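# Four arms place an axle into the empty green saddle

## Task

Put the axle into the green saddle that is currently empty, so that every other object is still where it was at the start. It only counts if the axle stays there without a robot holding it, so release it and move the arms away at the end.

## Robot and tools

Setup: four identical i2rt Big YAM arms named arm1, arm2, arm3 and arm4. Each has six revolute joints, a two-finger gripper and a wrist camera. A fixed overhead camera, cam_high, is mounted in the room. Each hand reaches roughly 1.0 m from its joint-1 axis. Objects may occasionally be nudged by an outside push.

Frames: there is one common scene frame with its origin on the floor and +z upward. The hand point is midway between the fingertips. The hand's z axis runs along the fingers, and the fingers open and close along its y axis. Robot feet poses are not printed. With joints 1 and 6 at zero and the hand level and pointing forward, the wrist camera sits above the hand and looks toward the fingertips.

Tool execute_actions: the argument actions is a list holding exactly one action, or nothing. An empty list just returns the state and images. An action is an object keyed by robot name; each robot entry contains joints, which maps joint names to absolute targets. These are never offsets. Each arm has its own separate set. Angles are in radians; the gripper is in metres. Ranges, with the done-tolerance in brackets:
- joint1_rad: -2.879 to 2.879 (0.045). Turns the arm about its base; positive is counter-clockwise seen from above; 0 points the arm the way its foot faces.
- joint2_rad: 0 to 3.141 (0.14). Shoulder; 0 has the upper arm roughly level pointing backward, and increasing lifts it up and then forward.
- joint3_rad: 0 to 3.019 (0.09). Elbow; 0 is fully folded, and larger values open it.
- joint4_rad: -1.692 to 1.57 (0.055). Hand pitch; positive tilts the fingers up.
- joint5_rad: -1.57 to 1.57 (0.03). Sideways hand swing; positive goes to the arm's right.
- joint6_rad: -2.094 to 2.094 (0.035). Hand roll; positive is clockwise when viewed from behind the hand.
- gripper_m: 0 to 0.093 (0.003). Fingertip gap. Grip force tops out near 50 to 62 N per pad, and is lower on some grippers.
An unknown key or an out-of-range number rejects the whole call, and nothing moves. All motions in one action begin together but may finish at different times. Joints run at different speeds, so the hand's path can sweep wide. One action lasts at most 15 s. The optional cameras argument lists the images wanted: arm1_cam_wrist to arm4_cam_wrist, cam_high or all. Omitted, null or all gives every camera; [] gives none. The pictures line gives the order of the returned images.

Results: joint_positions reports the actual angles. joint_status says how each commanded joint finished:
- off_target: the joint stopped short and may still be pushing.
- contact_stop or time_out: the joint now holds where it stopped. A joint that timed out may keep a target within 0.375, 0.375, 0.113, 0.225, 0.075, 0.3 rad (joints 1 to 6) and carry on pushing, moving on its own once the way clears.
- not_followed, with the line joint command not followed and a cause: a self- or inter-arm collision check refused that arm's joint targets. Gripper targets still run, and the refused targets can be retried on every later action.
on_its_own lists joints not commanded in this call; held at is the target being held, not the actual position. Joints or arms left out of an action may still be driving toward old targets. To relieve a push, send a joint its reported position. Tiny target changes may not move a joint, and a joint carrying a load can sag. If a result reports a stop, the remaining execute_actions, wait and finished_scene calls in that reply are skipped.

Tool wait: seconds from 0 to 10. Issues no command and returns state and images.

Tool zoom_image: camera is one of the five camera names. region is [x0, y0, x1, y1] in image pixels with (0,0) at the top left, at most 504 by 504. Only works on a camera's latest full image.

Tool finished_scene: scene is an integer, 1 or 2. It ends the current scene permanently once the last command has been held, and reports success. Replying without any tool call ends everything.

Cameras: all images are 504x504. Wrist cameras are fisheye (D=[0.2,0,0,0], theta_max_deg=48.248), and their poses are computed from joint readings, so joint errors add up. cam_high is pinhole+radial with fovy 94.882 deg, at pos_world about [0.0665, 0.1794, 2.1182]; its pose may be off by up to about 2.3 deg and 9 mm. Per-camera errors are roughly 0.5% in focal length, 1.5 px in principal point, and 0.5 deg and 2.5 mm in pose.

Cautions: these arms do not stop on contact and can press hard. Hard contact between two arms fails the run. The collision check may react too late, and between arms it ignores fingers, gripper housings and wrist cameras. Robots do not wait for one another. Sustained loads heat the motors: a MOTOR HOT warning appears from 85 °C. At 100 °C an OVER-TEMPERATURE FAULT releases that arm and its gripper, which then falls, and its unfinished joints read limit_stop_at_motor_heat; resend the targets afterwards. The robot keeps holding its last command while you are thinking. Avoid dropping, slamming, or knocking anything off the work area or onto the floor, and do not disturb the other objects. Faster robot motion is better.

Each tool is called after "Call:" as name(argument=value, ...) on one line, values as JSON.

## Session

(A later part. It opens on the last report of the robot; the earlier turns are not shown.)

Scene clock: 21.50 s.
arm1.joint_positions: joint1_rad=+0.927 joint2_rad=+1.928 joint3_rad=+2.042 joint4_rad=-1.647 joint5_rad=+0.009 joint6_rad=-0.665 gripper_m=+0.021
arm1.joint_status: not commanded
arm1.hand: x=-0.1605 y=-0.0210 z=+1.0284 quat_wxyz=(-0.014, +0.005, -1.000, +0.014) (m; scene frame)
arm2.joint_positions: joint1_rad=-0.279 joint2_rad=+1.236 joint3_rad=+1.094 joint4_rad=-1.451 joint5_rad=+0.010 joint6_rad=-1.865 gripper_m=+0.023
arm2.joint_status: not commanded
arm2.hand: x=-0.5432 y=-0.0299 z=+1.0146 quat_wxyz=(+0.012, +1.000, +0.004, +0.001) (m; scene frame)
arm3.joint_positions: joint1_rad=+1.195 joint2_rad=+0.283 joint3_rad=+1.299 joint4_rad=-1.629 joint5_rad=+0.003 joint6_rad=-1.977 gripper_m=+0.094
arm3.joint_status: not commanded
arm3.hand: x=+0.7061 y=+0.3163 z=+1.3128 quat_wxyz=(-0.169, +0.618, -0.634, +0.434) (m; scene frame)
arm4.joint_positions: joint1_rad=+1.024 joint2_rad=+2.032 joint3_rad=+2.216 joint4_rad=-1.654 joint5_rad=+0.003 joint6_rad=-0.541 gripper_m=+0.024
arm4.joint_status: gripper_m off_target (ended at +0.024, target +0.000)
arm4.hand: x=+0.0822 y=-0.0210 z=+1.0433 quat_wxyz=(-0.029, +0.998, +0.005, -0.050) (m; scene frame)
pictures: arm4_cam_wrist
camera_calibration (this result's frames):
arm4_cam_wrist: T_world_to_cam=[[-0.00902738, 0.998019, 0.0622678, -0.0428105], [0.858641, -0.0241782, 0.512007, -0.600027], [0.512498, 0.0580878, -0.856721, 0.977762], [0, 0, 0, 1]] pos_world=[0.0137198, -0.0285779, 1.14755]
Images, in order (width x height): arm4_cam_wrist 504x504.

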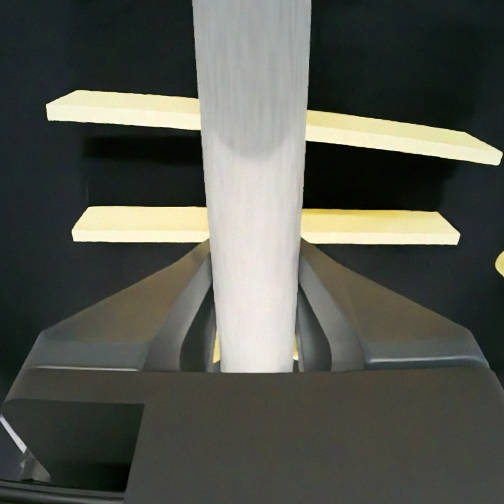

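Call:
execute_actions(actions=[{"arm4":{"joints":{"joint2_rad":1.995,"joint3_rad":2.275}},"arm1":{"joints":{"joint2_rad":1.91,"joint3_rad":2.08}}}], cameras=[])

Call:
execute_actions(actions=[{"arm1":{"joints":{"gripper_m":0.093}}}], cameras=[])

Call:
execute_actions(actions=[{"arm1":{"joints":{"joint2_rad":1.66,"joint3_rad":2.1}}}], cameras=[])

Call:
execute_actions(actions=[{"arm1":{"joints":{"joint2_rad":0.8,"joint3_rad":1.4}}}], cameras=[])

Call:
execute_actions(actions=[{"arm1":{"joints":{"joint1_rad":-0.355,"joint6_rad":-1.95}}}], cameras=[])

Call:
execute_actions(actions=[{"arm1":{"joints":{"joint2_rad":1.31,"joint3_rad":1.62}}}], cameras=["arm1_cam_wrist","cam_high"])

Scene clock: 22.60 s.
arm1.joint_positions: joint1_rad=+0.927 joint2_rad=+1.928 joint3_rad=+2.042 joint4_rad=-1.647 joint5_rad=+0.009 joint6_rad=-0.665 gripper_m=+0.021
arm1.joint_status: all done
arm1.hand: x=-0.1604 y=-0.0210 z=+1.0282 quat_wxyz=(-0.014, +0.005, -1.000, +0.014) (m; scene frame)
arm2.joint_positions: joint1_rad=-0.279 joint2_rad=+1.236 joint3_rad=+1.094 joint4_rad=-1.451 joint5_rad=+0.010 joint6_rad=-1.865 gripper_m=+0.023
arm2.joint_status: not commanded
arm2.hand: x=-0.5432 y=-0.0299 z=+1.0146 quat_wxyz=(+0.012, +1.000, +0.004, +0.001) (m; scene frame)
arm3.joint_positions: joint1_rad=+1.195 joint2_rad=+0.283 joint3_rad=+1.299 joint4_rad=-1.629 joint5_rad=+0.003 joint6_rad=-1.977 gripper_m=+0.094
arm3.joint_status: not commanded
arm3.hand: x=+0.7061 y=+0.3163 z=+1.3128 quat_wxyz=(-0.169, +0.618, -0.634, +0.434) (m; scene frame)
arm4.joint_positions: joint1_rad=+1.024 joint2_rad=+2.029 joint3_rad=+2.218 joint4_rad=-1.654 joint5_rad=+0.003 joint6_rad=-0.541 gripper_m=+0.024
arm4.joint_status: all done
arm4.hand: x=+0.0822 y=-0.0210 z=+1.0457 quat_wxyz=(-0.030, +0.998, +0.005, -0.052) (m; scene frame)
pictures: none
No camera images: the call's "cameras" was empty. Leave "cameras" out to get every camera's image.

Scene clock: 23.30 s.
arm1.joint_positions: joint1_rad=+0.928 joint2_rad=+1.927 joint3_rad=+2.042 joint4_rad=-1.647 joint5_rad=+0.002 joint6_rad=-0.665 gripper_m=+0.093
arm1.joint_status: all done
arm1.hand: x=-0.1596 y=-0.0197 z=+1.0286 quat_wxyz=(-0.016, +0.006, -1.000, +0.011) (m; scene frame)
arm2.joint_positions: joint1_rad=-0.279 joint2_rad=+1.236 joint3_rad=+1.094 joint4_rad=-1.451 joint5_rad=+0.010 joint6_rad=-1.865 gripper_m=+0.023
arm2.joint_status: not commanded
arm2.hand: x=-0.5431 y=-0.0299 z=+1.0146 quat_wxyz=(+0.012, +1.000, +0.004, +0.002) (m; scene frame)
arm3.joint_positions: joint1_rad=+1.195 joint2_rad=+0.283 joint3_rad=+1.299 joint4_rad=-1.629 joint5_rad=+0.003 joint6_rad=-1.977 gripper_m=+0.094
arm3.joint_status: not commanded
arm3.hand: x=+0.7061 y=+0.3163 z=+1.3128 quat_wxyz=(-0.169, +0.618, -0.634, +0.434) (m; scene frame)
arm4.joint_positions: joint1_rad=+1.024 joint2_rad=+2.029 joint3_rad=+2.218 joint4_rad=-1.654 joint5_rad=+0.003 joint6_rad=-0.541 gripper_m=+0.024
arm4.joint_status: not commanded
arm4.hand: x=+0.0821 y=-0.0212 z=+1.0457 quat_wxyz=(-0.030, +0.998, +0.006, -0.052) (m; scene frame)
pictures: none
No camera images: the call's "cameras" was empty. Leave "cameras" out to get every camera's image.

Scene clock: 24.67 s.
arm1.joint_positions: joint1_rad=+0.928 joint2_rad=+1.646 joint3_rad=+2.088 joint4_rad=-1.647 joint5_rad=+0.002 joint6_rad=-0.665 gripper_m=+0.093
arm1.joint_status: all done
arm1.hand: x=-0.2042 y=+0.0136 z=+1.2056 quat_wxyz=(-0.145, +0.005, -0.983, +0.111) (m; scene frame)
arm2.joint_positions: joint1_rad=-0.279 joint2_rad=+1.236 joint3_rad=+1.094 joint4_rad=-1.451 joint5_rad=+0.010 joint6_rad=-1.865 gripper_m=+0.023
arm2.joint_status: not commanded
arm2.hand: x=-0.5431 y=-0.0299 z=+1.0146 quat_wxyz=(+0.012, +1.000, +0.004, +0.002) (m; scene frame)
arm3.joint_positions: joint1_rad=+1.195 joint2_rad=+0.283 joint3_rad=+1.299 joint4_rad=-1.629 joint5_rad=+0.003 joint6_rad=-1.977 gripper_m=+0.094
arm3.joint_status: not commanded
arm3.hand: x=+0.7061 y=+0.3163 z=+1.3128 quat_wxyz=(-0.169, +0.618, -0.634, +0.434) (m; scene frame)
arm4.joint_positions: joint1_rad=+1.024 joint2_rad=+2.029 joint3_rad=+2.218 joint4_rad=-1.654 joint5_rad=+0.003 joint6_rad=-0.541 gripper_m=+0.024
arm4.joint_status: not commanded
arm4.hand: x=+0.0821 y=-0.0212 z=+1.0457 quat_wxyz=(-0.030, +0.998, +0.006, -0.052) (m; scene frame)
pictures: none
No camera images: the call's "cameras" was empty. Leave "cameras" out to get every camera's image.

Scene clock: 26.17 s.
arm1.joint_positions: joint1_rad=+0.928 joint2_rad=+0.790 joint3_rad=+1.399 joint4_rad=-1.647 joint5_rad=+0.002 joint6_rad=-0.665 gripper_m=+0.093
arm1.joint_status: all done
arm1.hand: x=-0.4499 y=+0.2013 z=+1.2225 quat_wxyz=(-0.209, +0.005, -0.965, +0.161) (m; scene frame)
arm2.joint_positions: joint1_rad=-0.279 joint2_rad=+1.236 joint3_rad=+1.094 joint4_rad=-1.451 joint5_rad=+0.010 joint6_rad=-1.865 gripper_m=+0.023
arm2.joint_status: not commanded
arm2.hand: x=-0.5431 y=-0.0299 z=+1.0146 quat_wxyz=(+0.012, +1.000, +0.004, +0.002) (m; scene frame)
arm3.joint_positions: joint1_rad=+1.195 joint2_rad=+0.283 joint3_rad=+1.299 joint4_rad=-1.629 joint5_rad=+0.003 joint6_rad=-1.977 gripper_m=+0.094
arm3.joint_status: not commanded
arm3.hand: x=+0.7061 y=+0.3163 z=+1.3128 quat_wxyz=(-0.169, +0.618, -0.634, +0.434) (m; scene frame)
arm4.joint_positions: joint1_rad=+1.024 joint2_rad=+2.029 joint3_rad=+2.218 joint4_rad=-1.654 joint5_rad=+0.003 joint6_rad=-0.541 gripper_m=+0.024
arm4.joint_status: not commanded
arm4.hand: x=+0.0821 y=-0.0212 z=+1.0457 quat_wxyz=(-0.030, +0.998, +0.006, -0.052) (m; scene frame)
pictures: none
No camera images: the call's "cameras" was empty. Leave "cameras" out to get every camera's image.

Scene clock: 28.20 s.
arm1.joint_positions: joint1_rad=-0.349 joint2_rad=+0.791 joint3_rad=+1.399 joint4_rad=-1.647 joint5_rad=+0.000 joint6_rad=-1.934 gripper_m=+0.093
arm1.joint_status: all done
arm1.hand: x=-0.7271 y=+0.1222 z=+1.2211 quat_wxyz=(+0.091, +0.002, -0.965, +0.245) (m; scene frame)
arm2.joint_positions: joint1_rad=-0.279 joint2_rad=+1.236 joint3_rad=+1.094 joint4_rad=-1.451 joint5_rad=+0.010 joint6_rad=-1.865 gripper_m=+0.023
arm2.joint_status: not commanded
arm2.hand: x=-0.5431 y=-0.0299 z=+1.0146 quat_wxyz=(+0.012, +1.000, +0.004, +0.002) (m; scene frame)
arm3.joint_positions: joint1_rad=+1.195 joint2_rad=+0.283 joint3_rad=+1.299 joint4_rad=-1.629 joint5_rad=+0.003 joint6_rad=-1.977 gripper_m=+0.094
arm3.joint_status: not commanded
arm3.hand: x=+0.7061 y=+0.3163 z=+1.3128 quat_wxyz=(-0.169, +0.618, -0.634, +0.434) (m; scene frame)
arm4.joint_positions: joint1_rad=+1.024 joint2_rad=+2.029 joint3_rad=+2.218 joint4_rad=-1.654 joint5_rad=+0.003 joint6_rad=-0.541 gripper_m=+0.024
arm4.joint_status: not commanded
arm4.hand: x=+0.0821 y=-0.0212 z=+1.0457 quat_wxyz=(-0.030, +0.998, +0.006, -0.052) (m; scene frame)
pictures: none
No camera images: the call's "cameras" was empty. Leave "cameras" out to get every camera's image.

Scene clock: 29.53 s.
arm1.joint_positions: joint1_rad=-0.349 joint2_rad=+1.325 joint3_rad=+1.597 joint4_rad=-1.647 joint5_rad=+0.000 joint6_rad=-1.935 gripper_m=+0.093
arm1.joint_status: all done
arm1.hand: x=-0.7862 y=-0.0359 z=+1.1423 quat_wxyz=(+0.033, +0.003, -0.995, +0.090) (m; scene frame)
arm2.joint_positions: joint1_rad=-0.279 joint2_rad=+1.236 joint3_rad=+1.094 joint4_rad=-1.451 joint5_rad=+0.010 joint6_rad=-1.865 gripper_m=+0.023
arm2.joint_status: not commanded
arm2.hand: x=-0.5431 y=-0.0299 z=+1.0146 quat_wxyz=(+0.012, +1.000, +0.004, +0.002) (m; scene frame)
arm3.joint_positions: joint1_rad=+1.195 joint2_rad=+0.283 joint3_rad=+1.299 joint4_rad=-1.629 joint5_rad=+0.003 joint6_rad=-1.977 gripper_m=+0.094
arm3.joint_status: not commanded
arm3.hand: x=+0.7061 y=+0.3163 z=+1.3128 quat_wxyz=(-0.169, +0.618, -0.634, +0.434) (m; scene frame)
arm4.joint_positions: joint1_rad=+1.024 joint2_rad=+2.029 joint3_rad=+2.218 joint4_rad=-1.654 joint5_rad=+0.003 joint6_rad=-0.541 gripper_m=+0.024
arm4.joint_status: not commanded
arm4.hand: x=+0.0821 y=-0.0212 z=+1.0457 quat_wxyz=(-0.030, +0.998, +0.006, -0.052) (m; scene frame)
pictures: arm1_cam_wrist, cam_high
camera_calibration (this result's frames):
arm1_cam_wrist: T_world_to_cam=[[0.0170869, -0.982757, 0.184108, -0.234333], [-0.759812, 0.106928, 0.641289, -1.32318], [-0.649918, -0.150845, -0.744884, 0.457195], [0, 0, 0, 1]] pos_world=[-0.704226, -0.0198419, 1.23224]
Images, in order (width x height): arm1_cam_wrist 504x504, cam_high 504x504.

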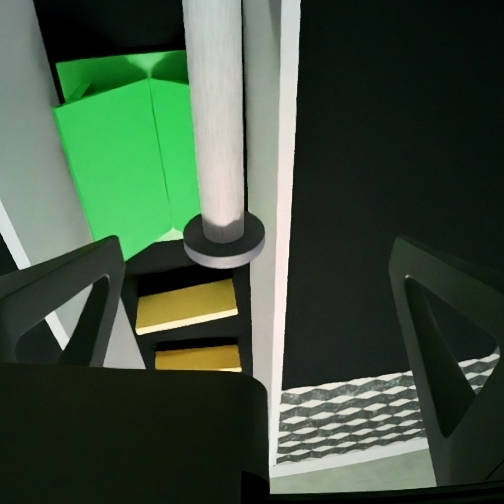

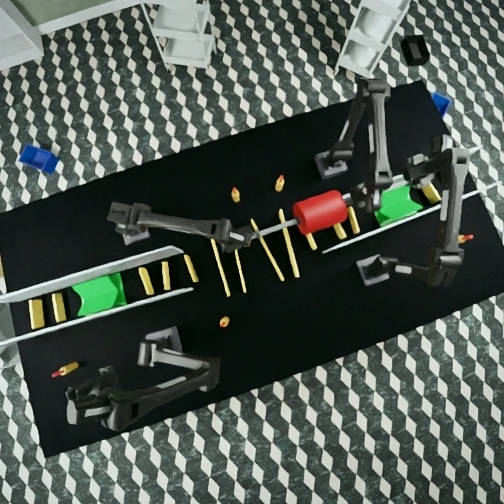

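Call:
execute_actions(actions=[{"arm1":{"joints":{"joint2_rad":1.415,"joint3_rad":1.37,"joint4_rad":-1.5}}}], cameras=["arm1_cam_wrist"])

Scene clock: 30.77 s.
arm1.joint_positions: joint1_rad=-0.349 joint2_rad=+1.427 joint3_rad=+1.352 joint4_rad=-1.512 joint5_rad=+0.000 joint6_rad=-1.935 gripper_m=+0.093
arm1.joint_status: all done
arm1.hand: x=-0.7858 y=-0.0359 z=+1.0075 quat_wxyz=(-0.004, +0.003, -1.000, -0.009) (m; scene frame)
arm2.joint_positions: joint1_rad=-0.279 joint2_rad=+1.236 joint3_rad=+1.094 joint4_rad=-1.451 joint5_rad=+0.010 joint6_rad=-1.865 gripper_m=+0.023
arm2.joint_status: not commanded
arm2.hand: x=-0.5431 y=-0.0299 z=+1.0146 quat_wxyz=(+0.012, +1.000, +0.004, +0.002) (m; scene frame)
arm3.joint_positions: joint1_rad=+1.195 joint2_rad=+0.283 joint3_rad=+1.299 joint4_rad=-1.629 joint5_rad=+0.003 joint6_rad=-1.977 gripper_m=+0.094
arm3.joint_status: not commanded
arm3.hand: x=+0.7061 y=+0.3163 z=+1.3128 quat_wxyz=(-0.169, +0.618, -0.634, +0.434) (m; scene frame)
arm4.joint_positions: joint1_rad=+1.024 joint2_rad=+2.029 joint3_rad=+2.218 joint4_rad=-1.654 joint5_rad=+0.003 joint6_rad=-0.541 gripper_m=+0.024
arm4.joint_status: not commanded
arm4.hand: x=+0.0821 y=-0.0212 z=+1.0457 quat_wxyz=(-0.030, +0.998, +0.006, -0.052) (m; scene frame)
pictures: arm1_cam_wrist
camera_calibration (this result's frames):
arm1_cam_wrist: T_world_to_cam=[[0.0111562, -0.999873, -0.0113868, -0.0178317], [-0.805674, -0.015733, 0.59215, -1.22742], [-0.592254, 0.00256794, -0.805747, 0.469146], [0, 0, 0, 1]] pos_world=[-0.710845, -0.0383451, 1.10462]
Images, in order (width x height): arm1_cam_wrist 504x504.

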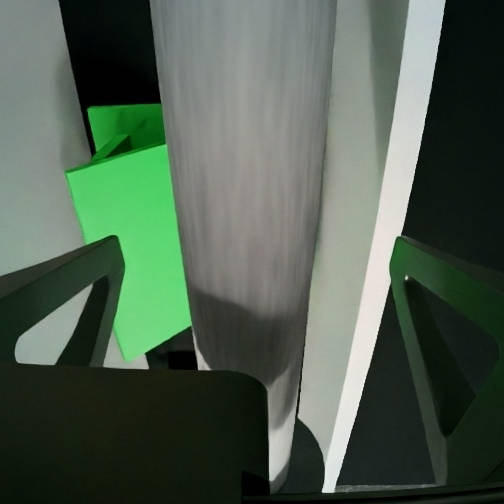

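Call:
execute_actions(actions=[{"arm1":{"joints":{"gripper_m":0}}}], cameras=[])

Call:
execute_actions(actions=[{"arm1":{"joints":{"joint2_rad":1.39,"joint3_rad":1.425}},"arm4":{"joints":{"joint2_rad":1.975,"joint3_rad":2.295}},"arm2":{"joints":{"joint3_rad":1.13}}}], cameras=[])

Call:
execute_actions(actions=[{"arm2":{"joints":{"gripper_m":0.093}}}], cameras=[])

Call:
execute_actions(actions=[{"arm2":{"joints":{"joint2_rad":1.17,"joint3_rad":1.42,"joint4_rad":-1.66}}}], cameras=[])

Call:
execute_actions(actions=[{"arm2":{"joints":{"joint2_rad":0.3,"joint3_rad":1.2}}}], cameras=[])

Call:
execute_actions(actions=[{"arm1":{"joints":{"joint1_rad":0.052,"joint2_rad":1.27,"joint3_rad":1.30,"joint4_rad":-1.535,"joint6_rad":-1.535}},"arm4":{"joints":{"joint1_rad":0.871,"joint2_rad":1.66,"joint3_rad":1.74,"joint4_rad":-1.585,"joint6_rad":-0.70}},"arm2":{"joints":{"joint1_rad":0.6}}}], cameras=["cam_high","arm4_cam_wrist"])

Scene clock: 32.07 s.
arm1.joint_positions: joint1_rad=-0.349 joint2_rad=+1.427 joint3_rad=+1.352 joint4_rad=-1.513 joint5_rad=+0.001 joint6_rad=-1.941 gripper_m=+0.020
arm1.joint_status: gripper_m off_target (ended at +0.020, target +0.000)
arm1.hand: x=-0.7860 y=-0.0355 z=+1.0074 quat_wxyz=(-0.004, +0.006, -1.000, -0.009) (m; scene frame)
arm2.joint_positions: joint1_rad=-0.279 joint2_rad=+1.236 joint3_rad=+1.094 joint4_rad=-1.454 joint5_rad=+0.012 joint6_rad=-1.865 gripper_m=+0.023
arm2.joint_status: not commanded
arm2.hand: x=-0.5431 y=-0.0308 z=+1.0146 quat_wxyz=(+0.014, +1.000, +0.004, +0.002) (m; scene frame)
arm3.joint_positions: joint1_rad=+1.195 joint2_rad=+0.283 joint3_rad=+1.299 joint4_rad=-1.629 joint5_rad=+0.003 joint6_rad=-1.977 gripper_m=+0.094
arm3.joint_status: not commanded
arm3.hand: x=+0.7061 y=+0.3163 z=+1.3128 quat_wxyz=(-0.169, +0.618, -0.634, +0.434) (m; scene frame)
arm4.joint_positions: joint1_rad=+1.024 joint2_rad=+2.029 joint3_rad=+2.218 joint4_rad=-1.654 joint5_rad=+0.003 joint6_rad=-0.541 gripper_m=+0.024
arm4.joint_status: not commanded
arm4.hand: x=+0.0822 y=-0.0212 z=+1.0457 quat_wxyz=(-0.030, +0.998, +0.006, -0.051) (m; scene frame)
pictures: none
No camera images: the call's "cameras" was empty. Leave "cameras" out to get every camera's image.

Scene clock: 32.63 s.
arm1.joint_positions: joint1_rad=-0.349 joint2_rad=+1.423 joint3_rad=+1.353 joint4_rad=-1.513 joint5_rad=+0.001 joint6_rad=-1.941 gripper_m=+0.020
arm1.joint_status: all done
arm1.hand: x=-0.7860 y=-0.0354 z=+1.0093 quat_wxyz=(-0.003, +0.006, -1.000, -0.007) (m; scene frame)
arm2.joint_positions: joint1_rad=-0.279 joint2_rad=+1.236 joint3_rad=+1.094 joint4_rad=-1.454 joint5_rad=+0.012 joint6_rad=-1.865 gripper_m=+0.023
arm2.joint_status: all done
arm2.hand: x=-0.5431 y=-0.0308 z=+1.0146 quat_wxyz=(+0.014, +1.000, +0.004, +0.002) (m; scene frame)
arm3.joint_positions: joint1_rad=+1.195 joint2_rad=+0.283 joint3_rad=+1.299 joint4_rad=-1.629 joint5_rad=+0.003 joint6_rad=-1.977 gripper_m=+0.094
arm3.joint_status: not commanded
arm3.hand: x=+0.7061 y=+0.3163 z=+1.3128 quat_wxyz=(-0.169, +0.618, -0.634, +0.434) (m; scene frame)
arm4.joint_positions: joint1_rad=+1.024 joint2_rad=+2.029 joint3_rad=+2.218 joint4_rad=-1.654 joint5_rad=+0.003 joint6_rad=-0.541 gripper_m=+0.024
arm4.joint_status: all done
arm4.hand: x=+0.0822 y=-0.0212 z=+1.0457 quat_wxyz=(-0.030, +0.998, +0.006, -0.051) (m; scene frame)
pictures: none
No camera images: the call's "cameras" was empty. Leave "cameras" out to get every camera's image.

Scene clock: 33.33 s.
arm1.joint_positions: joint1_rad=-0.349 joint2_rad=+1.423 joint3_rad=+1.353 joint4_rad=-1.512 joint5_rad=+0.001 joint6_rad=-1.941 gripper_m=+0.020
arm1.joint_status: not commanded
arm1.hand: x=-0.7861 y=-0.0357 z=+1.0093 quat_wxyz=(-0.003, +0.006, -1.000, -0.007) (m; scene frame)
arm2.joint_positions: joint1_rad=-0.279 joint2_rad=+1.220 joint3_rad=+1.094 joint4_rad=-1.454 joint5_rad=+0.004 joint6_rad=-1.865 gripper_m=+0.093
arm2.joint_status: all done
arm2.hand: x=-0.5447 y=-0.0317 z=+1.0194 quat_wxyz=(+0.005, +1.000, +0.003, +0.000) (m; scene frame)
arm3.joint_positions: joint1_rad=+1.195 joint2_rad=+0.283 joint3_rad=+1.299 joint4_rad=-1.629 joint5_rad=+0.003 joint6_rad=-1.977 gripper_m=+0.094
arm3.joint_status: not commanded
arm3.hand: x=+0.7061 y=+0.3163 z=+1.3128 quat_wxyz=(-0.169, +0.618, -0.634, +0.434) (m; scene frame)
arm4.joint_positions: joint1_rad=+1.024 joint2_rad=+2.029 joint3_rad=+2.218 joint4_rad=-1.655 joint5_rad=+0.003 joint6_rad=-0.541 gripper_m=+0.024
arm4.joint_status: not commanded
arm4.hand: x=+0.0822 y=-0.0213 z=+1.0457 quat_wxyz=(-0.030, +0.998, +0.006, -0.051) (m; scene frame)
pictures: none
No camera images: the call's "cameras" was empty. Leave "cameras" out to get every camera's image.

Scene clock: 34.37 s.
arm1.joint_positions: joint1_rad=-0.349 joint2_rad=+1.423 joint3_rad=+1.353 joint4_rad=-1.512 joint5_rad=+0.001 joint6_rad=-1.941 gripper_m=+0.020
arm1.joint_status: not commanded
arm1.hand: x=-0.7861 y=-0.0357 z=+1.0093 quat_wxyz=(-0.003, +0.006, -1.000, -0.007) (m; scene frame)
arm2.joint_positions: joint1_rad=-0.279 joint2_rad=+1.164 joint3_rad=+1.383 joint4_rad=-1.649 joint5_rad=+0.004 joint6_rad=-1.865 gripper_m=+0.093
arm2.joint_status: all done
arm2.hand: x=-0.5420 y=-0.0224 z=+1.1482 quat_wxyz=(-0.066, +0.998, +0.003, +0.022) (m; scene frame)
arm3.joint_positions: joint1_rad=+1.195 joint2_rad=+0.283 joint3_rad=+1.299 joint4_rad=-1.629 joint5_rad=+0.003 joint6_rad=-1.977 gripper_m=+0.094
arm3.joint_status: not commanded
arm3.hand: x=+0.7061 y=+0.3163 z=+1.3128 quat_wxyz=(-0.169, +0.618, -0.634, +0.434) (m; scene frame)
arm4.joint_positions: joint1_rad=+1.024 joint2_rad=+2.029 joint3_rad=+2.218 joint4_rad=-1.655 joint5_rad=+0.003 joint6_rad=-0.541 gripper_m=+0.024
arm4.joint_status: not commanded
arm4.hand: x=+0.0822 y=-0.0213 z=+1.0457 quat_wxyz=(-0.030, +0.998, +0.006, -0.051) (m; scene frame)
pictures: none
No camera images: the call's "cameras" was empty. Leave "cameras" out to get every camera's image.

Scene clock: 35.73 s.
arm1.joint_positions: joint1_rad=-0.349 joint2_rad=+1.423 joint3_rad=+1.353 joint4_rad=-1.512 joint5_rad=+0.001 joint6_rad=-1.941 gripper_m=+0.020
arm1.joint_status: not commanded
arm1.hand: x=-0.7861 y=-0.0357 z=+1.0093 quat_wxyz=(-0.003, +0.006, -1.000, -0.007) (m; scene frame)
arm2.joint_positions: joint1_rad=-0.279 joint2_rad=+0.301 joint3_rad=+1.198 joint4_rad=-1.652 joint5_rad=+0.004 joint6_rad=-1.865 gripper_m=+0.093
arm2.joint_status: all done
arm2.hand: x=-0.6110 y=-0.2565 z=+1.2413 quat_wxyz=(-0.379, +0.918, +0.002, +0.115) (m; scene frame)
arm3.joint_positions: joint1_rad=+1.195 joint2_rad=+0.283 joint3_rad=+1.299 joint4_rad=-1.629 joint5_rad=+0.003 joint6_rad=-1.977 gripper_m=+0.094
arm3.joint_status: not commanded
arm3.hand: x=+0.7061 y=+0.3163 z=+1.3128 quat_wxyz=(-0.169, +0.618, -0.634, +0.434) (m; scene frame)
arm4.joint_positions: joint1_rad=+1.024 joint2_rad=+2.029 joint3_rad=+2.218 joint4_rad=-1.655 joint5_rad=+0.003 joint6_rad=-0.541 gripper_m=+0.024
arm4.joint_status: not commanded
arm4.hand: x=+0.0822 y=-0.0213 z=+1.0457 quat_wxyz=(-0.030, +0.998, +0.006, -0.051) (m; scene frame)
pictures: none
No camera images: the call's "cameras" was empty. Leave "cameras" out to get every camera's image.

Scene clock: 37.13 s.
arm1.joint_positions: joint1_rad=+0.053 joint2_rad=+1.304 joint3_rad=+1.272 joint4_rad=-1.534 joint5_rad=+0.007 joint6_rad=-1.524 gripper_m=+0.020
arm1.joint_status: all done
arm1.hand: x=-0.6267 y=-0.0207 z=+1.0227 quat_wxyz=(+0.002, -0.002, -1.000, +0.001) (m; scene frame)
arm2.joint_positions: joint1_rad=+0.589 joint2_rad=+0.301 joint3_rad=+1.198 joint4_rad=-1.652 joint5_rad=+0.004 joint6_rad=-1.865 gripper_m=+0.093
arm2.joint_status: all done
arm2.hand: x=-0.6924 y=-0.2676 z=+1.2413 quat_wxyz=(-0.393, +0.832, +0.388, -0.055) (m; scene frame)
arm3.joint_positions: joint1_rad=+1.195 joint2_rad=+0.283 joint3_rad=+1.299 joint4_rad=-1.629 joint5_rad=+0.003 joint6_rad=-1.977 gripper_m=+0.094
arm3.joint_status: not commanded
arm3.hand: x=+0.7061 y=+0.3163 z=+1.3128 quat_wxyz=(-0.169, +0.618, -0.634, +0.434) (m; scene frame)
arm4.joint_positions: joint1_rad=+0.865 joint2_rad=+1.682 joint3_rad=+1.724 joint4_rad=-1.583 joint5_rad=+0.002 joint6_rad=-0.693 gripper_m=+0.024
arm4.joint_status: all done
arm4.hand: x=+0.2428 y=-0.0194 z=+1.0460 quat_wxyz=(-0.012, +1.000, +0.002, -0.018) (m; scene frame)
pictures: arm4_cam_wrist, cam_high
camera_calibration (this result's frames):
arm4_cam_wrist: T_world_to_cam=[[-0.00473491, 0.999587, 0.0283474, -0.00859843], [0.824051, -0.0121588, 0.566386, -0.787493], [0.566497, 0.0260415, -0.823653, 0.849319], [0, 0, 0, 1]] pos_world=[0.167757, -0.0230976, 1.14581]
Images, in order (width x height): arm4_cam_wrist 504x504, cam_high 504x504.

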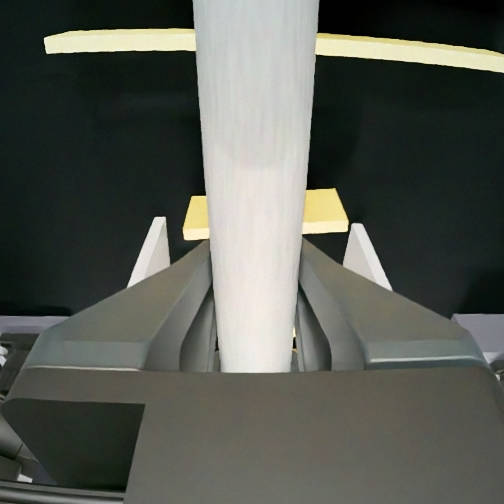

